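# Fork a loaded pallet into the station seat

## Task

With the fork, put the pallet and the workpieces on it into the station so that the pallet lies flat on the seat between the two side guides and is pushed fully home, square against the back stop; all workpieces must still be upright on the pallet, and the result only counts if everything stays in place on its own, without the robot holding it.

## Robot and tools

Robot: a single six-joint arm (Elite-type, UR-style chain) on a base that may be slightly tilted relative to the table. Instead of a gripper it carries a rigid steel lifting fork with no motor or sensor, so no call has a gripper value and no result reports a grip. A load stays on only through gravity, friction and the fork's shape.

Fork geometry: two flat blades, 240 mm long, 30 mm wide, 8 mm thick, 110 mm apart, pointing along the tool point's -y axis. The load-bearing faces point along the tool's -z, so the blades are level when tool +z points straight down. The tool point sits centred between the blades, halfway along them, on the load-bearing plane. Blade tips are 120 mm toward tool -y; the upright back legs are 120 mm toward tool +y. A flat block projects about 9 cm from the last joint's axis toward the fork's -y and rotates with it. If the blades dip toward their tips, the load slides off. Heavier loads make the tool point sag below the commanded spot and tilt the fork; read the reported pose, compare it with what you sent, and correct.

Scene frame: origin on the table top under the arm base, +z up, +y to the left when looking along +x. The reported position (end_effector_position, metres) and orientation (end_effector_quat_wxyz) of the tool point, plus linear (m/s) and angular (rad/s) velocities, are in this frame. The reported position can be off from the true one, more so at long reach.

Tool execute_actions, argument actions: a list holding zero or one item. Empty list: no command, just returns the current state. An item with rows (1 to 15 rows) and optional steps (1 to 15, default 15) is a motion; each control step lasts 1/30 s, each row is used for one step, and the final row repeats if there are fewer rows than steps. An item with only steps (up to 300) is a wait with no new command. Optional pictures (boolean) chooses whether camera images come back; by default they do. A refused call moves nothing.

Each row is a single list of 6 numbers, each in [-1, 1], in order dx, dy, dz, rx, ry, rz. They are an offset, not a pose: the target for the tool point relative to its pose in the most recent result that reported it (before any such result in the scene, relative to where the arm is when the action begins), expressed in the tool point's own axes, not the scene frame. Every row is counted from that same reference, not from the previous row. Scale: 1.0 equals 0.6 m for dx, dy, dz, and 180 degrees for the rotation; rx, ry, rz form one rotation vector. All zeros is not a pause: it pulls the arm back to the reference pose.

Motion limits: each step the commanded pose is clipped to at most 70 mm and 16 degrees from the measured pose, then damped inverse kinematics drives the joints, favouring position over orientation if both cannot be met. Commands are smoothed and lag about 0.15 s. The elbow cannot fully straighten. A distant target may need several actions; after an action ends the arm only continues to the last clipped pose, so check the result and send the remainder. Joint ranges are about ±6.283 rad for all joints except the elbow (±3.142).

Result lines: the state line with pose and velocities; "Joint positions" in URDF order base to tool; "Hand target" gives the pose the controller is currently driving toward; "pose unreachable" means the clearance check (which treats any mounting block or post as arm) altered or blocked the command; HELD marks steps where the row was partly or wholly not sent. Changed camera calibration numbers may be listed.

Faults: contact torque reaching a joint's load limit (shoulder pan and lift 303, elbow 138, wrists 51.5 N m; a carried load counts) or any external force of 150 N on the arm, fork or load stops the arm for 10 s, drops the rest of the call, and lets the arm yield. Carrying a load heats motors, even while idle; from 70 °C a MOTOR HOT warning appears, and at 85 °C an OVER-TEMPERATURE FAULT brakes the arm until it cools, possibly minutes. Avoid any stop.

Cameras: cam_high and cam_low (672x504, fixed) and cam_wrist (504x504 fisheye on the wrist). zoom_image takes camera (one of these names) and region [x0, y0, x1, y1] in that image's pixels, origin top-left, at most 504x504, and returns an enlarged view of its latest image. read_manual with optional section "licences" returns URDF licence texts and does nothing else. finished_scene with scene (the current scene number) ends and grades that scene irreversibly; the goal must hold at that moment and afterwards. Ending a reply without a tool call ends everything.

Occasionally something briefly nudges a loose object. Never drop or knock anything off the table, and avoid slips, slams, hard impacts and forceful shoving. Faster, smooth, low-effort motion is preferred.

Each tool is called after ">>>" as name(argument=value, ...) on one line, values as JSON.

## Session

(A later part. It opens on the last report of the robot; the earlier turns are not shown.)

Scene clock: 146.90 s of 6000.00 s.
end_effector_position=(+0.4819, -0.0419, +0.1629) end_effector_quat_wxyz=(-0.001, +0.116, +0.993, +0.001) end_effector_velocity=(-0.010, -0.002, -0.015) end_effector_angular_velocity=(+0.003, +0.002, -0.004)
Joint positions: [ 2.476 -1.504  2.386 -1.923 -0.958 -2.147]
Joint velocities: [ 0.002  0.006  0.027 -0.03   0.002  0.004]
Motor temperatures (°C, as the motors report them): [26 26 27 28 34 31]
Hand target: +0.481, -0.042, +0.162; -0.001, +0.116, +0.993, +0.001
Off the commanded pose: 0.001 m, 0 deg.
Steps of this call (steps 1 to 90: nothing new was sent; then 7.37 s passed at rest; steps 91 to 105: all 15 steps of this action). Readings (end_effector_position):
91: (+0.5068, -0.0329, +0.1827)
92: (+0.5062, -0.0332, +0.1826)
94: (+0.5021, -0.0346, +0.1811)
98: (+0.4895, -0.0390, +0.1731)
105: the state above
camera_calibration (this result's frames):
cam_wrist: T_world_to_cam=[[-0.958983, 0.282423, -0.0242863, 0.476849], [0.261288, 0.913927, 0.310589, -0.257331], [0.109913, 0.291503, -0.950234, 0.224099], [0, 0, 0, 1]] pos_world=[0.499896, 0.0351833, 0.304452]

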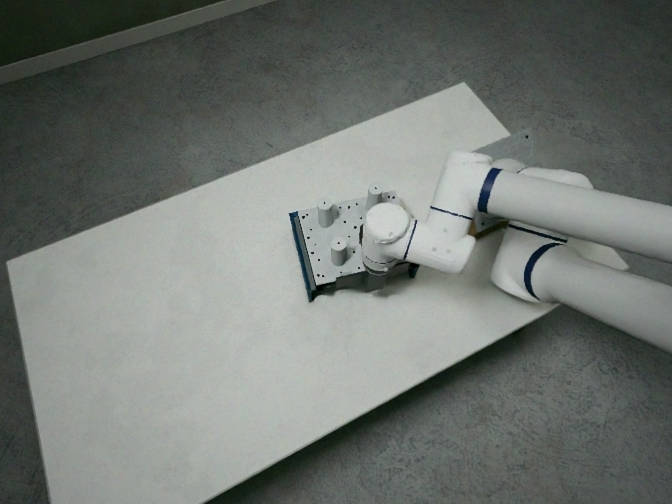

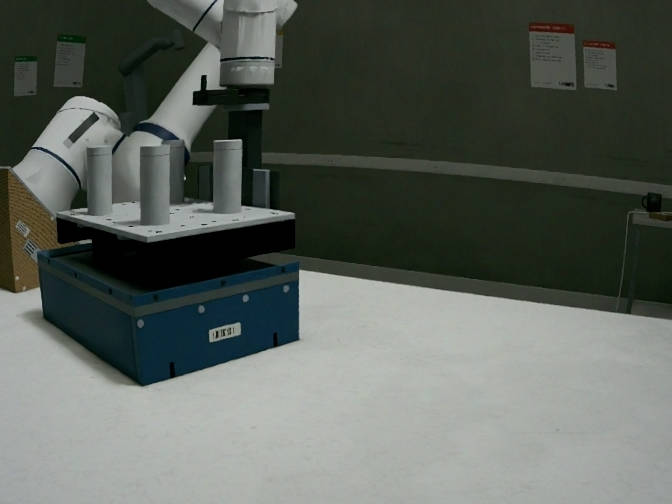

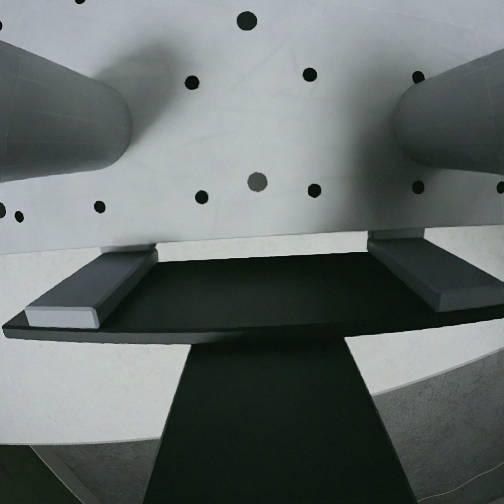

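>>> execute_actions(actions=[{"rows":[[-0.003,0,0.002,0,0,0],[-0.006,0,0.004,0,0,0],[-0.009,0,0.006,0,0,0],[-0.012,0,0.008,0,0,0],[-0.015,0,0.011,0,0,0],[-0.017,0,0.014,0,0,0],[-0.017,0,0.017,0,0,0],[-0.017,0,0.02,0,0,0]]}])

>>> zoom_image(camera="cam_high", region=[275,170,435,310])

>>> zoom_image(camera="cam_low", region=[30,190,330,330])

Scene clock: 162.20 s of 6000.00 s.
end_effector_position=(+0.4917, -0.0442, +0.1513) end_effector_quat_wxyz=(-0.001, +0.116, +0.993, +0.001) end_effector_velocity=(+0.001, +0.000, -0.005) end_effector_angular_velocity=(+0.000, +0.002, -0.000)
Joint positions: [ 2.498 -1.473  2.381 -1.963 -0.947 -2.123]
Joint velocities: [ 0.008  0.008  0.001 -0.013  0.003  0.008]
Motor temperatures (°C, as the motors report them): [26 26 27 28 34 31]
Hand target: +0.492, -0.044, +0.151; -0.001, +0.116, +0.993, +0.001
Off the commanded pose: 0.000 m, 0 deg.
Steps of this call (steps 1 to 90: nothing new was sent; then 11.80 s passed at rest; steps 91 to 105: all 15 steps of this action). Readings (end_effector_position):
91: (+0.4812, -0.0422, +0.1617)
92: (+0.4816, -0.0422, +0.1615)
94: (+0.4841, -0.0426, +0.1607)
98: (+0.4896, -0.0437, +0.1561)
105: the state above
camera_calibration (this result's frames):
cam_wrist: T_world_to_cam=[[-0.958994, 0.282386, -0.0242855, 0.486591], [0.261259, 0.913952, 0.310541, -0.254155], [0.109888, 0.291462, -0.95025, 0.212709], [0, 0, 0, 1]] pos_world=[0.509664, 0.0328824, 0.292869]

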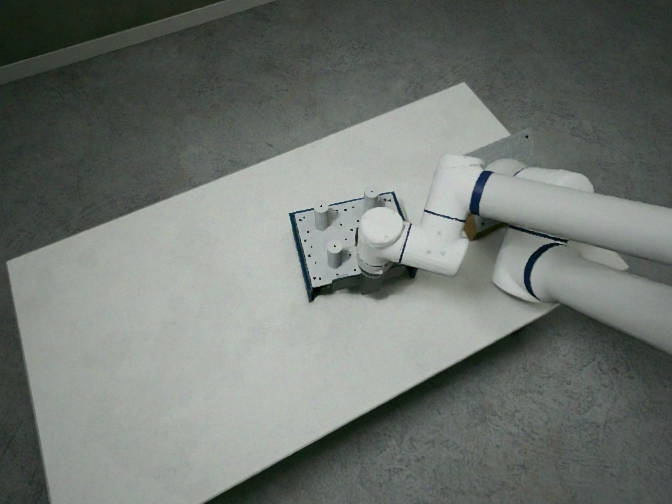

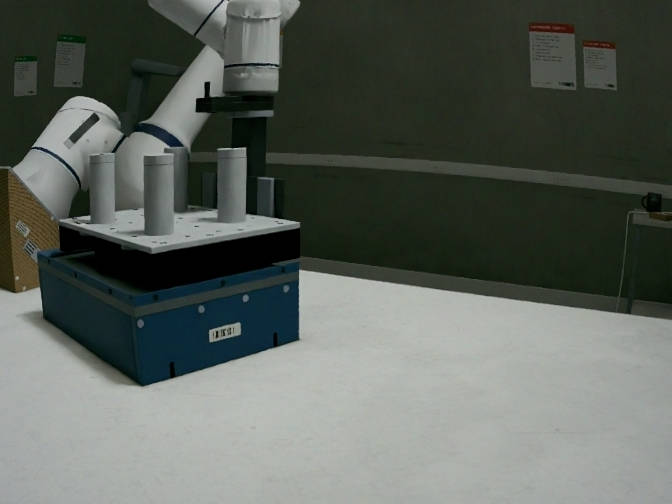

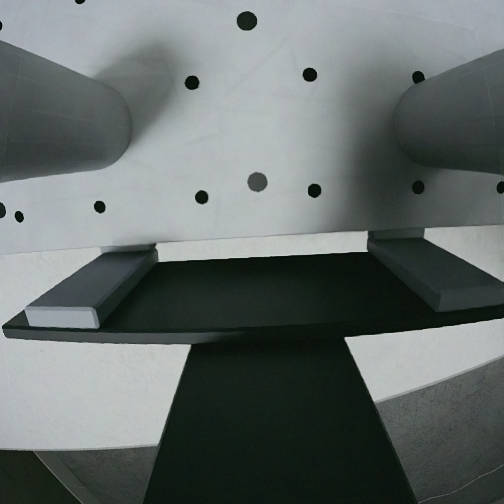

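Region (275, 170, 435, 310) of cam_high's 672x504 image, scaled by 3.150, with more detail than that image has; it fills the top 441 rows of this view, and the rest is white.

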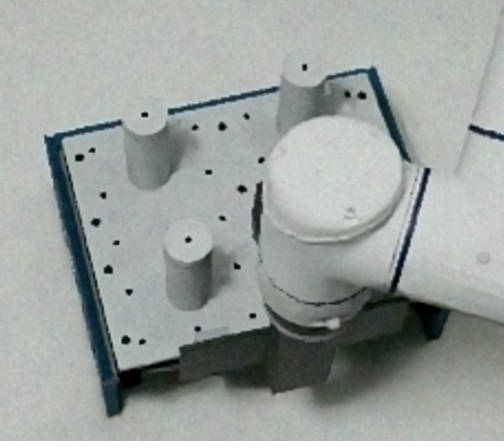

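Region (30, 190, 330, 330) of cam_low's 672x504 image, scaled by 1.680, with more detail than that image has; it fills the top 235 rows of this view, and the rest is white.

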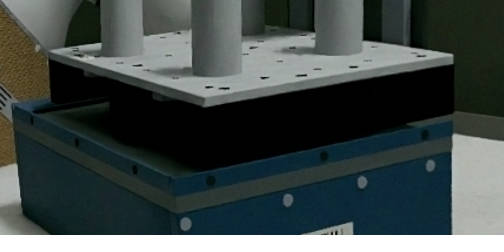

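>>> execute_actions(actions=[{"rows":[[0.002,0,0.001,0,0,0],[0.004,0,0.002,0,0,0],[0.006,0,0.004,0,0,0],[0.007,0,0.006,0,0,0],[0.007,0,0.008,0,0,0],[0.007,0,0.01,0,0,0],[0.007,0,0.012,0,0,0],[0.007,0,0.014,0,0,0],[0.007,0,0.016,0,0,0],[0.007,0,0.018,0,0,0],[0.007,0,0.02,0,0,0],[0.007,0,0.022,0,0,0],[0.007,0,0.024,0,0,0],[0.007,0,0.026,0,0,0],[0.007,0,0.028,0,0,0]]}], pictures=false)

>>> execute_actions(actions=[{"steps":12}])

>>> zoom_image(camera="cam_low", region=[30,190,330,330])

Scene clock: 170.27 s of 6000.00 s.
end_effector_position=(+0.4876, -0.0433, +0.1385) end_effector_quat_wxyz=(-0.001, +0.116, +0.993, +0.001) end_effector_velocity=(-0.000, -0.002, -0.031) end_effector_angular_velocity=(-0.011, +0.002, +0.001)
Joint positions: [ 2.509 -1.466  2.399 -1.996 -0.941 -2.111]
Joint velocities: [ 0.04   0.039  0.03  -0.103  0.01   0.048]
Motor temperatures (°C, as the motors report them): [26 26 27 28 34 31]
Hand target: +0.487, -0.043, +0.135; -0.001, +0.116, +0.993, +0.001
Off the commanded pose: 0.004 m, 0 deg.
Steps of this call (steps 1 to 90: nothing new was sent; then 4.57 s passed at rest; steps 91 to 105: all 15 steps of this action). Readings (end_effector_position):
91: (+0.4918, -0.0443, +0.1509)
92: (+0.4915, -0.0442, +0.1507)
94: (+0.4899, -0.0437, +0.1498)
98: (+0.4881, -0.0434, +0.1467)
105: the state above

Scene clock: 170.67 s of 6000.00 s.
end_effector_position=(+0.4875, -0.0432, +0.1347) end_effector_quat_wxyz=(-0.001, +0.116, +0.993, +0.001) end_effector_velocity=(-0.000, +0.000, -0.001) end_effector_angular_velocity=(+0.000, +0.000, -0.000)
Joint positions: [ 2.514 -1.462  2.403 -2.006 -0.939 -2.107]
Joint velocities: [ 0.001  0.001  0.    -0.001  0.     0.001]
Motor temperatures (°C, as the motors report them): [26 26 27 28 34 31]
Hand target: +0.487, -0.043, +0.135; -0.001, +0.116, +0.993, +0.001
Off the commanded pose: 0.000 m, 0 deg.
Steps of this call (steps 1 to 12: nothing new was sent). Readings (end_effector_position):
1: (+0.4877, -0.0433, +0.1375)
2: (+0.4881, -0.0434, +0.1370)
4: (+0.4877, -0.0433, +0.1357)
8: (+0.4875, -0.0432, +0.1349)
12: the state above
camera_calibration (this result's frames):
cam_wrist: T_world_to_cam=[[-0.959007, 0.282348, -0.0241986, 0.481898], [0.261242, 0.913937, 0.3106, -0.248825], [0.109813, 0.291545, -0.950233, 0.197072], [0, 0, 0, 1]] pos_world=[0.505506, 0.0338915, 0.27621]

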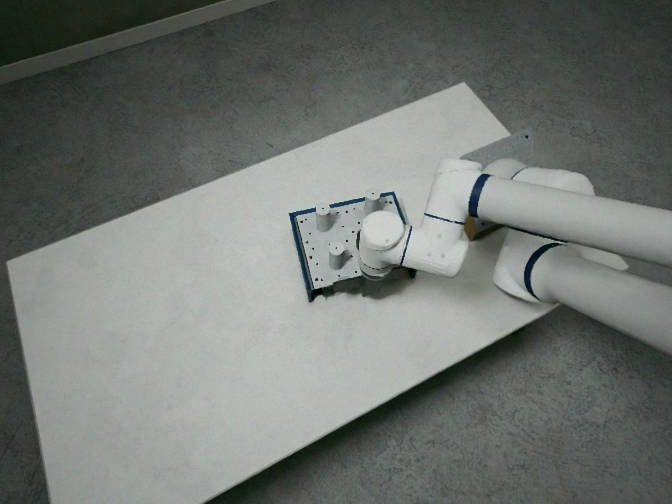

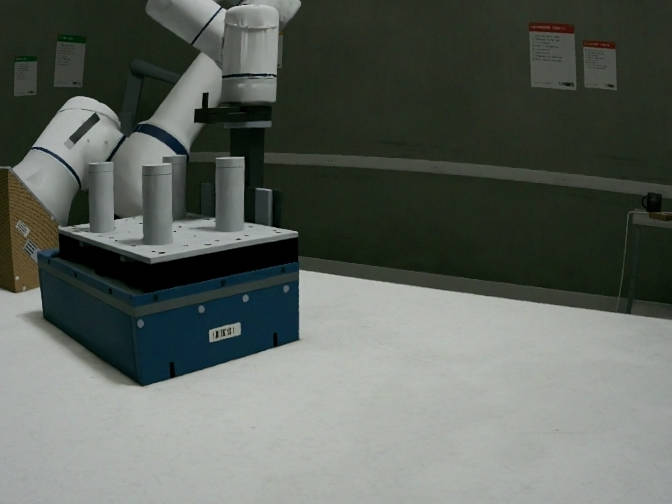

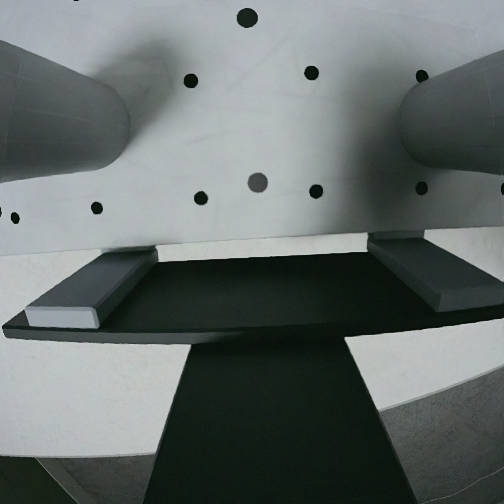

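Region (30, 190, 330, 330) of cam_low's 672x504 image, scaled by 1.680, with more detail than that image has; it fills the top 235 rows of this view, and the rest is white.

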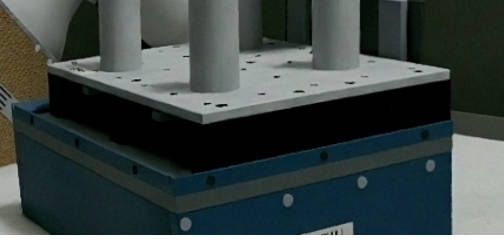

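>>> execute_actions(actions=[{"rows":[[0,-0.003,0.002,0,0,0],[0,-0.006,0.004,0,0,0],[0,-0.009,0.004,0,0,0],[0,-0.012,0.004,0,0,0],[0,-0.015,0.004,0,0,0],[0,-0.018,0.004,0,0,0],[0,-0.021,0.004,0,0,0],[0,-0.024,0.004,0,0,0],[0,-0.027,0.004,0,0,0],[0,-0.03,0.004,0,0,0],[0,-0.033,0.004,0,0,0],[0,-0.036,0.004,0,0,0],[0,-0.039,0.004,0,0,0],[0,-0.042,0.004,0,0,0],[0,-0.045,0.004,0,0,0]]}], pictures=false)

>>> execute_actions(actions=[{"steps":15}])

>>> zoom_image(camera="cam_low", region=[30,190,330,330])

Scene clock: 181.50 s of 6000.00 s.
end_effector_position=(+0.4826, -0.0637, +0.1323) end_effector_quat_wxyz=(-0.001, +0.116, +0.993, +0.001) end_effector_velocity=(-0.012, -0.052, -0.000) end_effector_angular_velocity=(-0.000, -0.000, +0.000)
Joint positions: [ 2.488 -1.433  2.412 -2.027 -0.952 -2.135]
Joint velocities: [-0.072  0.067  0.017 -0.039 -0.036 -0.077]
Motor temperatures (°C, as the motors report them): [26 26 27 28 34 31]
Hand target: +0.481, -0.069, +0.132; -0.001, +0.116, +0.993, +0.001
Off the commanded pose: 0.006 m, 0 deg.
Steps of this call (steps 1 to 90: nothing new was sent; then 7.33 s passed at rest; steps 91 to 105: all 15 steps of this action). Readings (end_effector_position):
91: (+0.4875, -0.0432, +0.1346)
92: (+0.4874, -0.0436, +0.1342)
94: (+0.4868, -0.0456, +0.1330)
98: (+0.4856, -0.0517, +0.1325)
105: the state above

Scene clock: 182.00 s of 6000.00 s.
end_effector_position=(+0.4812, -0.0692, +0.1322) end_effector_quat_wxyz=(-0.001, +0.116, +0.993, +0.001) end_effector_velocity=(-0.001, -0.000, -0.000) end_effector_angular_velocity=(+0.001, +0.000, -0.003)
Joint positions: [ 2.48  -1.426  2.414 -2.032 -0.956 -2.143]
Joint velocities: [-0.002  0.     0.001  0.001 -0.     0.   ]
Motor temperatures (°C, as the motors report them): [26 26 27 28 34 31]
Hand target: +0.481, -0.069, +0.132; -0.001, +0.116, +0.993, +0.001
Off the commanded pose: 0.000 m, 0 deg.
Steps of this call (steps 1 to 15: nothing new was sent). Readings (end_effector_position):
1: (+0.4822, -0.0654, +0.1323)
2: (+0.4818, -0.0667, +0.1323)
4: (+0.4815, -0.0680, +0.1322)
8: (+0.4813, -0.0690, +0.1322)
15: the state above
camera_calibration (this result's frames):
cam_wrist: T_world_to_cam=[[-0.959008, 0.282345, -0.0241844, 0.483187], [0.26123, 0.913904, 0.310707, -0.222667], [0.109829, 0.291652, -0.950198, 0.203035], [0, 0, 0, 1]] pos_world=[0.499249, 0.00785474, 0.273793]

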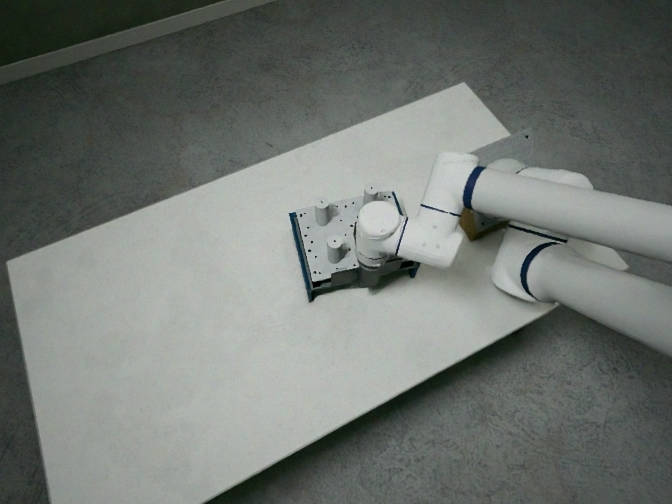

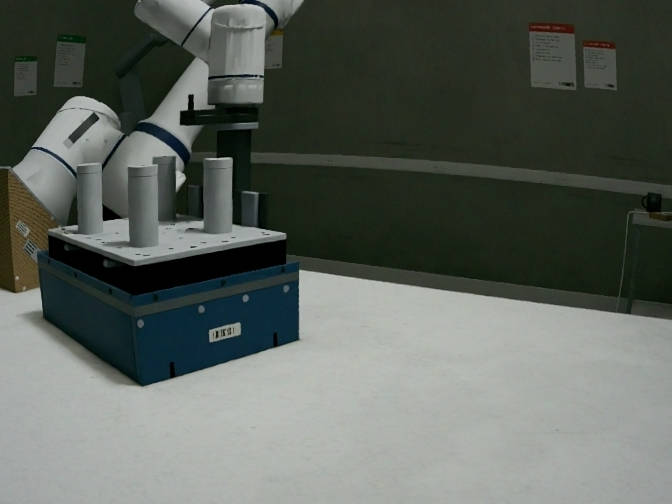

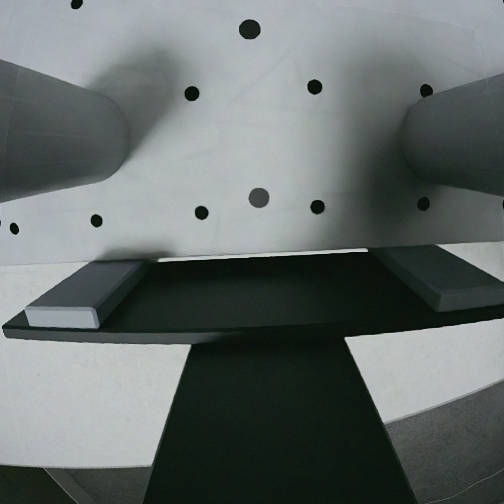

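Region (30, 190, 330, 330) of cam_low's 672x504 image, scaled by 1.680, with more detail than that image has; it fills the top 235 rows of this view, and the rest is white.

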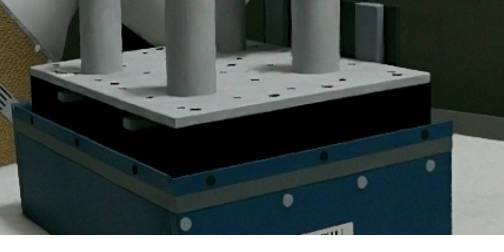

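Close; small increments.

>>> execute_actions(actions=[{"rows":[[0,-0.001,0,0,0,0],[0,-0.002,0,0,0,0],[0,-0.003,0,0,0,0],[0,-0.004,0,0,0,0],[0,-0.005,0,0,0,0],[0,-0.006,0,0,0,0],[0,-0.007,0,0,0,0]]}], pictures=false)

>>> execute_actions(actions=[{"steps":8}], pictures=false)

Scene clock: 188.10 s of 6000.00 s.
end_effector_position=(+0.4803, -0.0732, +0.1322) end_effector_quat_wxyz=(-0.001, +0.116, +0.993, +0.001) end_effector_velocity=(-0.001, -0.000, -0.001) end_effector_angular_velocity=(+0.000, +0.001, +0.001)
Joint positions: [ 2.474 -1.421  2.415 -2.035 -0.959 -2.149]
Joint velocities: [ 0.     0.001  0.001 -0.001 -0.001 -0.001]
Motor temperatures (°C, as the motors report them): [26 26 27 28 34 31]
Hand target: +0.480, -0.073, +0.132; -0.001, +0.116, +0.993, +0.001
Off the commanded pose: 0.000 m, 0 deg.
Steps of this call (steps 1 to 90: nothing new was sent; then 2.60 s passed at rest; steps 91 to 105: all 15 steps of this action). Readings (end_effector_position):
91: (+0.4812, -0.0693, +0.1322)
92: (+0.4812, -0.0694, +0.1323)
94: (+0.4811, -0.0701, +0.1323)
98: (+0.4806, -0.0721, +0.1323)
105: the state above

Scene clock: 188.37 s of 6000.00 s.
end_effector_position=(+0.4803, -0.0733, +0.1322) end_effector_quat_wxyz=(-0.001, +0.116, +0.993, +0.001) end_effector_velocity=(+0.001, +0.000, +0.001) end_effector_angular_velocity=(+0.000, -0.000, -0.000)
Joint positions: [ 2.474 -1.421  2.415 -2.035 -0.959 -2.149]
Joint velocities: [-0.     0.    -0.001  0.001  0.     0.   ]
Motor temperatures (°C, as the motors report them): [26 26 27 28 34 31]
Hand target: +0.480, -0.073, +0.132; -0.001, +0.116, +0.993, +0.001
Off the commanded pose: 0.000 m, 0 deg.
Steps of this call (steps 1 to 8: nothing new was sent). Readings (end_effector_position):
1: (+0.4803, -0.0733, +0.1322)
2: (+0.4803, -0.0733, +0.1322)
4: (+0.4803, -0.0733, +0.1322)
8: the state above

>>> execute_actions(actions=[{"rows":[[0,-0.001,0,0,0,0],[0,-0.002,0,0,0,0],[0,-0.003,0,0,0,0],[0,-0.004,0,0,0,0],[0,-0.005,0,0,0,0],[0,-0.006,0,0,0,0]]}])

>>> zoom_image(camera="cam_low", region=[30,190,330,330])

Scene clock: 203.47 s of 6000.00 s.
end_effector_position=(+0.4805, -0.0740, +0.1315) end_effector_quat_wxyz=(+0.000, +0.116, +0.993, +0.003) end_effector_velocity=(+0.000, -0.000, +0.000) end_effector_angular_velocity=(-0.000, -0.001, +0.000)
Joint positions: [ 2.472 -1.418  2.416 -2.035 -0.956 -2.153]
Joint velocities: [-0.    -0.    -0.001  0.     0.    -0.   ]
Motor temperatures (°C, as the motors report them): [26 26 27 28 34 31]
Hand target: +0.480, -0.074, +0.131; -0.000, +0.116, +0.993, +0.003
Off the commanded pose: 0.003 m, 0 deg.
FORCE FAULT: contact force on the arm reached its limit, and the arm stopped for 10 seconds. The contact can be on any part of the arm, not only on its tool. The arm's remaining commands of this call were not run. The arm holds still and accepts commands again. Move the arm away from the contact; if what it grips holds it there, let go first. Pushing or pulling that hard again can fault the arm again.
The stop began at step 98 of this call (marked STOPPED below). From that step on the arm followed nothing that you had sent. 8 steps, steps kept back included, did not run and will not run. Nothing is kept back now.
Steps of this call (steps 1 to 90: nothing new was sent; then 1.83 s passed at rest; steps 91 to 97: the first 7 steps of this action; steps 98 to 398: the stop). Readings (end_effector_position):
91: (+0.4803, -0.0733, +0.1322)
92: (+0.4802, -0.0735, +0.1322)
94: (+0.4801, -0.0741, +0.1322)
98: (+0.4804, -0.0741, +0.1315) STOPPED
398: the state above
camera_calibration (this result's frames):
cam_wrist: T_world_to_cam=[[-0.959072, 0.282024, -0.0253741, 0.483991], [0.260099, 0.912834, 0.314773, -0.217962], [0.111936, 0.29529, -0.948828, 0.202824], [0, 0, 0, 1]] pos_world=[0.49817, 0.00257407, 0.273334]

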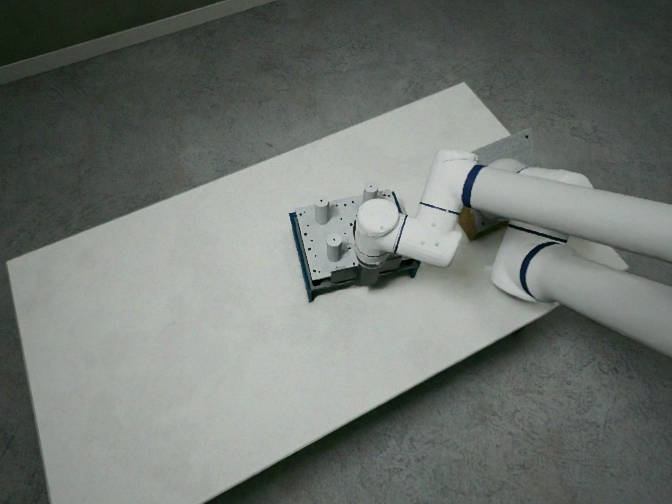

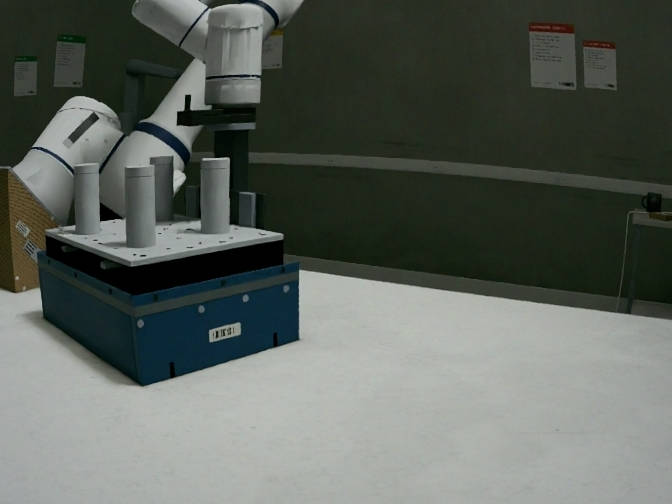

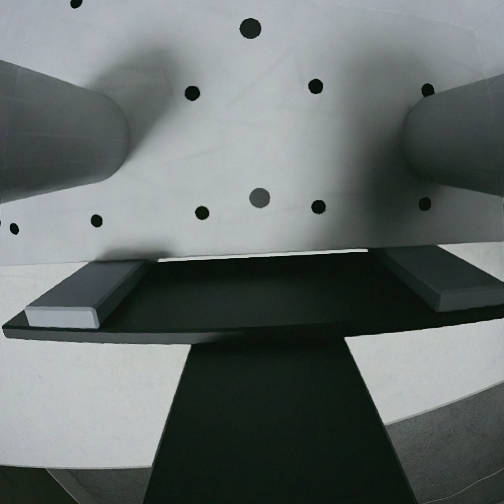

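Region (30, 190, 330, 330) of cam_low's 672x504 image, scaled by 1.680, with more detail than that image has; it fills the top 235 rows of this view, and the rest is white.

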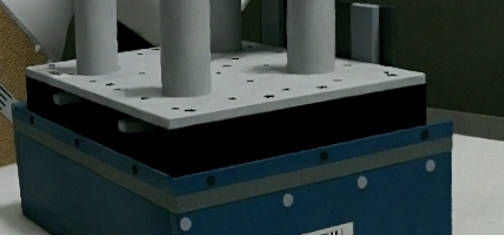

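>>> execute_actions(actions=[{"rows":[[0,0.01,0.005,0,0,0],[0,0.03,0.008,0,0,0],[0,0.055,0.01,0,0,0],[0,0.08,0.01,0,0,0],[0,0.105,0.01,0,0,0],[0,0.13,0.01,0,0,0],[0,0.155,0.01,0,0,0],[0,0.18,0.01,0,0,0],[0,0.205,0.01,0,0,0],[0,0.23,0.01,0,0,0],[0,0.255,0.01,0,0,0],[0,0.28,0.01,0,0,0],[0,0.305,0.01,0,0,0],[0,0.33,0.01,0,0,0],[0,0.355,0.01,0,0,0]]}], pictures=false)

>>> execute_actions(actions=[{"rows":[[0,0.11,0,0,0,0],[0,0.13,0,0,0,0],[0,0.15,0,0,0,0],[0,0.17,0,0,0,0],[0,0.19,0,0,0,0]]}])

>>> zoom_image(camera="cam_high", region=[275,170,435,310])

Scene clock: 215.90 s of 6000.00 s.
end_effector_position=(+0.5174, +0.0812, +0.1243) end_effector_quat_wxyz=(-0.000, +0.114, +0.994, +0.006) end_effector_velocity=(+0.099, +0.432, +0.004) end_effector_angular_velocity=(+0.008, +0.005, +0.010)
Joint positions: [ 2.699 -1.57   2.343 -1.968 -0.852 -1.9  ]
Joint velocities: [ 0.606 -0.315 -0.309  0.142  0.226  0.732]
Motor temperatures (°C, as the motors report them): [26 26 27 28 34 31]
Hand target: +0.527, +0.129, +0.124; -0.001, +0.113, +0.994, +0.007
Off the commanded pose: 0.054 m, 0 deg.
Steps of this call (steps 1 to 90: nothing new was sent; then 8.93 s passed at rest; steps 91 to 105: all 15 steps of this action). Readings (end_effector_position):
91: (+0.4805, -0.0739, +0.1314)
92: (+0.4809, -0.0725, +0.1308)
94: (+0.4834, -0.0605, +0.1279)
98: (+0.4943, -0.0162, +0.1248)
105: the state above

Scene clock: 216.40 s of 6000.00 s.
end_effector_position=(+0.5428, +0.1910, +0.1254) end_effector_quat_wxyz=(-0.000, +0.114, +0.994, +0.005) end_effector_velocity=(+0.003, +0.012, +0.000) end_effector_angular_velocity=(-0.004, -0.000, -0.002)
Joint positions: [ 2.851 -1.625  2.251 -1.953 -0.805 -1.703]
Joint velocities: [ 0.019 -0.003 -0.012 -0.005  0.001  0.03 ]
Motor temperatures (°C, as the motors report them): [26 26 27 28 34 31]
Hand target: +0.543, +0.192, +0.125; -0.000, +0.114, +0.994, +0.005
Off the commanded pose: 0.001 m, 0 deg.
Steps of this call (steps 1 to 15: all 15 steps of this action). Readings (end_effector_position):
1: (+0.5208, +0.0958, +0.1244)
2: (+0.5241, +0.1101, +0.1243)
4: (+0.5300, +0.1367, +0.1241)
8: (+0.5394, +0.1776, +0.1249)
15: the state above
camera_calibration (this result's frames):
cam_wrist: T_world_to_cam=[[-0.960208, 0.27826, -0.0239034, 0.469993], [0.256469, 0.912412, 0.318948, -0.472603], [0.11056, 0.300126, -0.947471, 0.111535], [0, 0, 0, 1]] pos_world=[0.560168, 0.266953, 0.267647]

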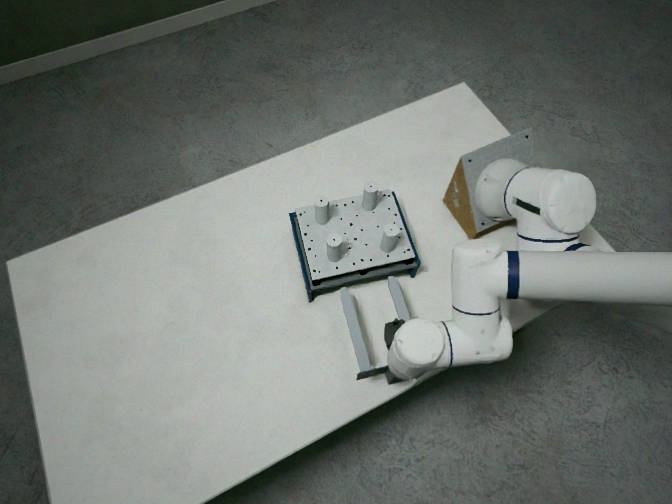

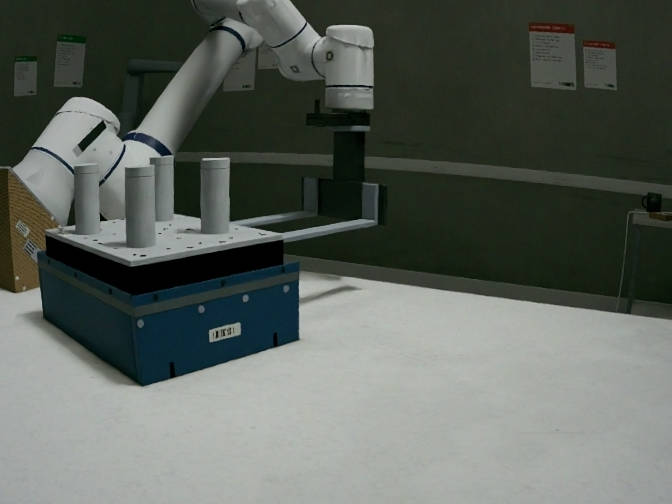

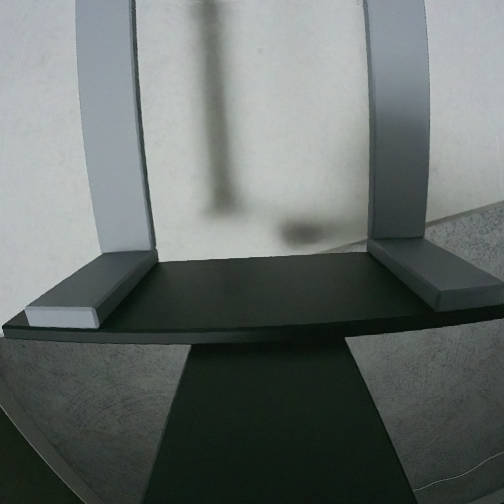

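Region (275, 170, 435, 310) of cam_high's 672x504 image, scaled by 3.150, with more detail than that image has; it fills the top 441 rows of this view, and the rest is white.

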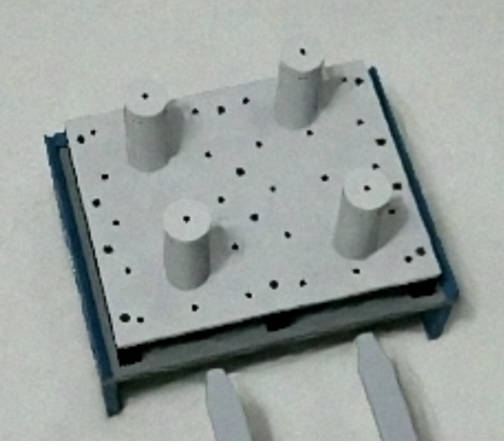

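Looks square.

>>> finished_scene(scene=1)

The scene is finished: the task was done.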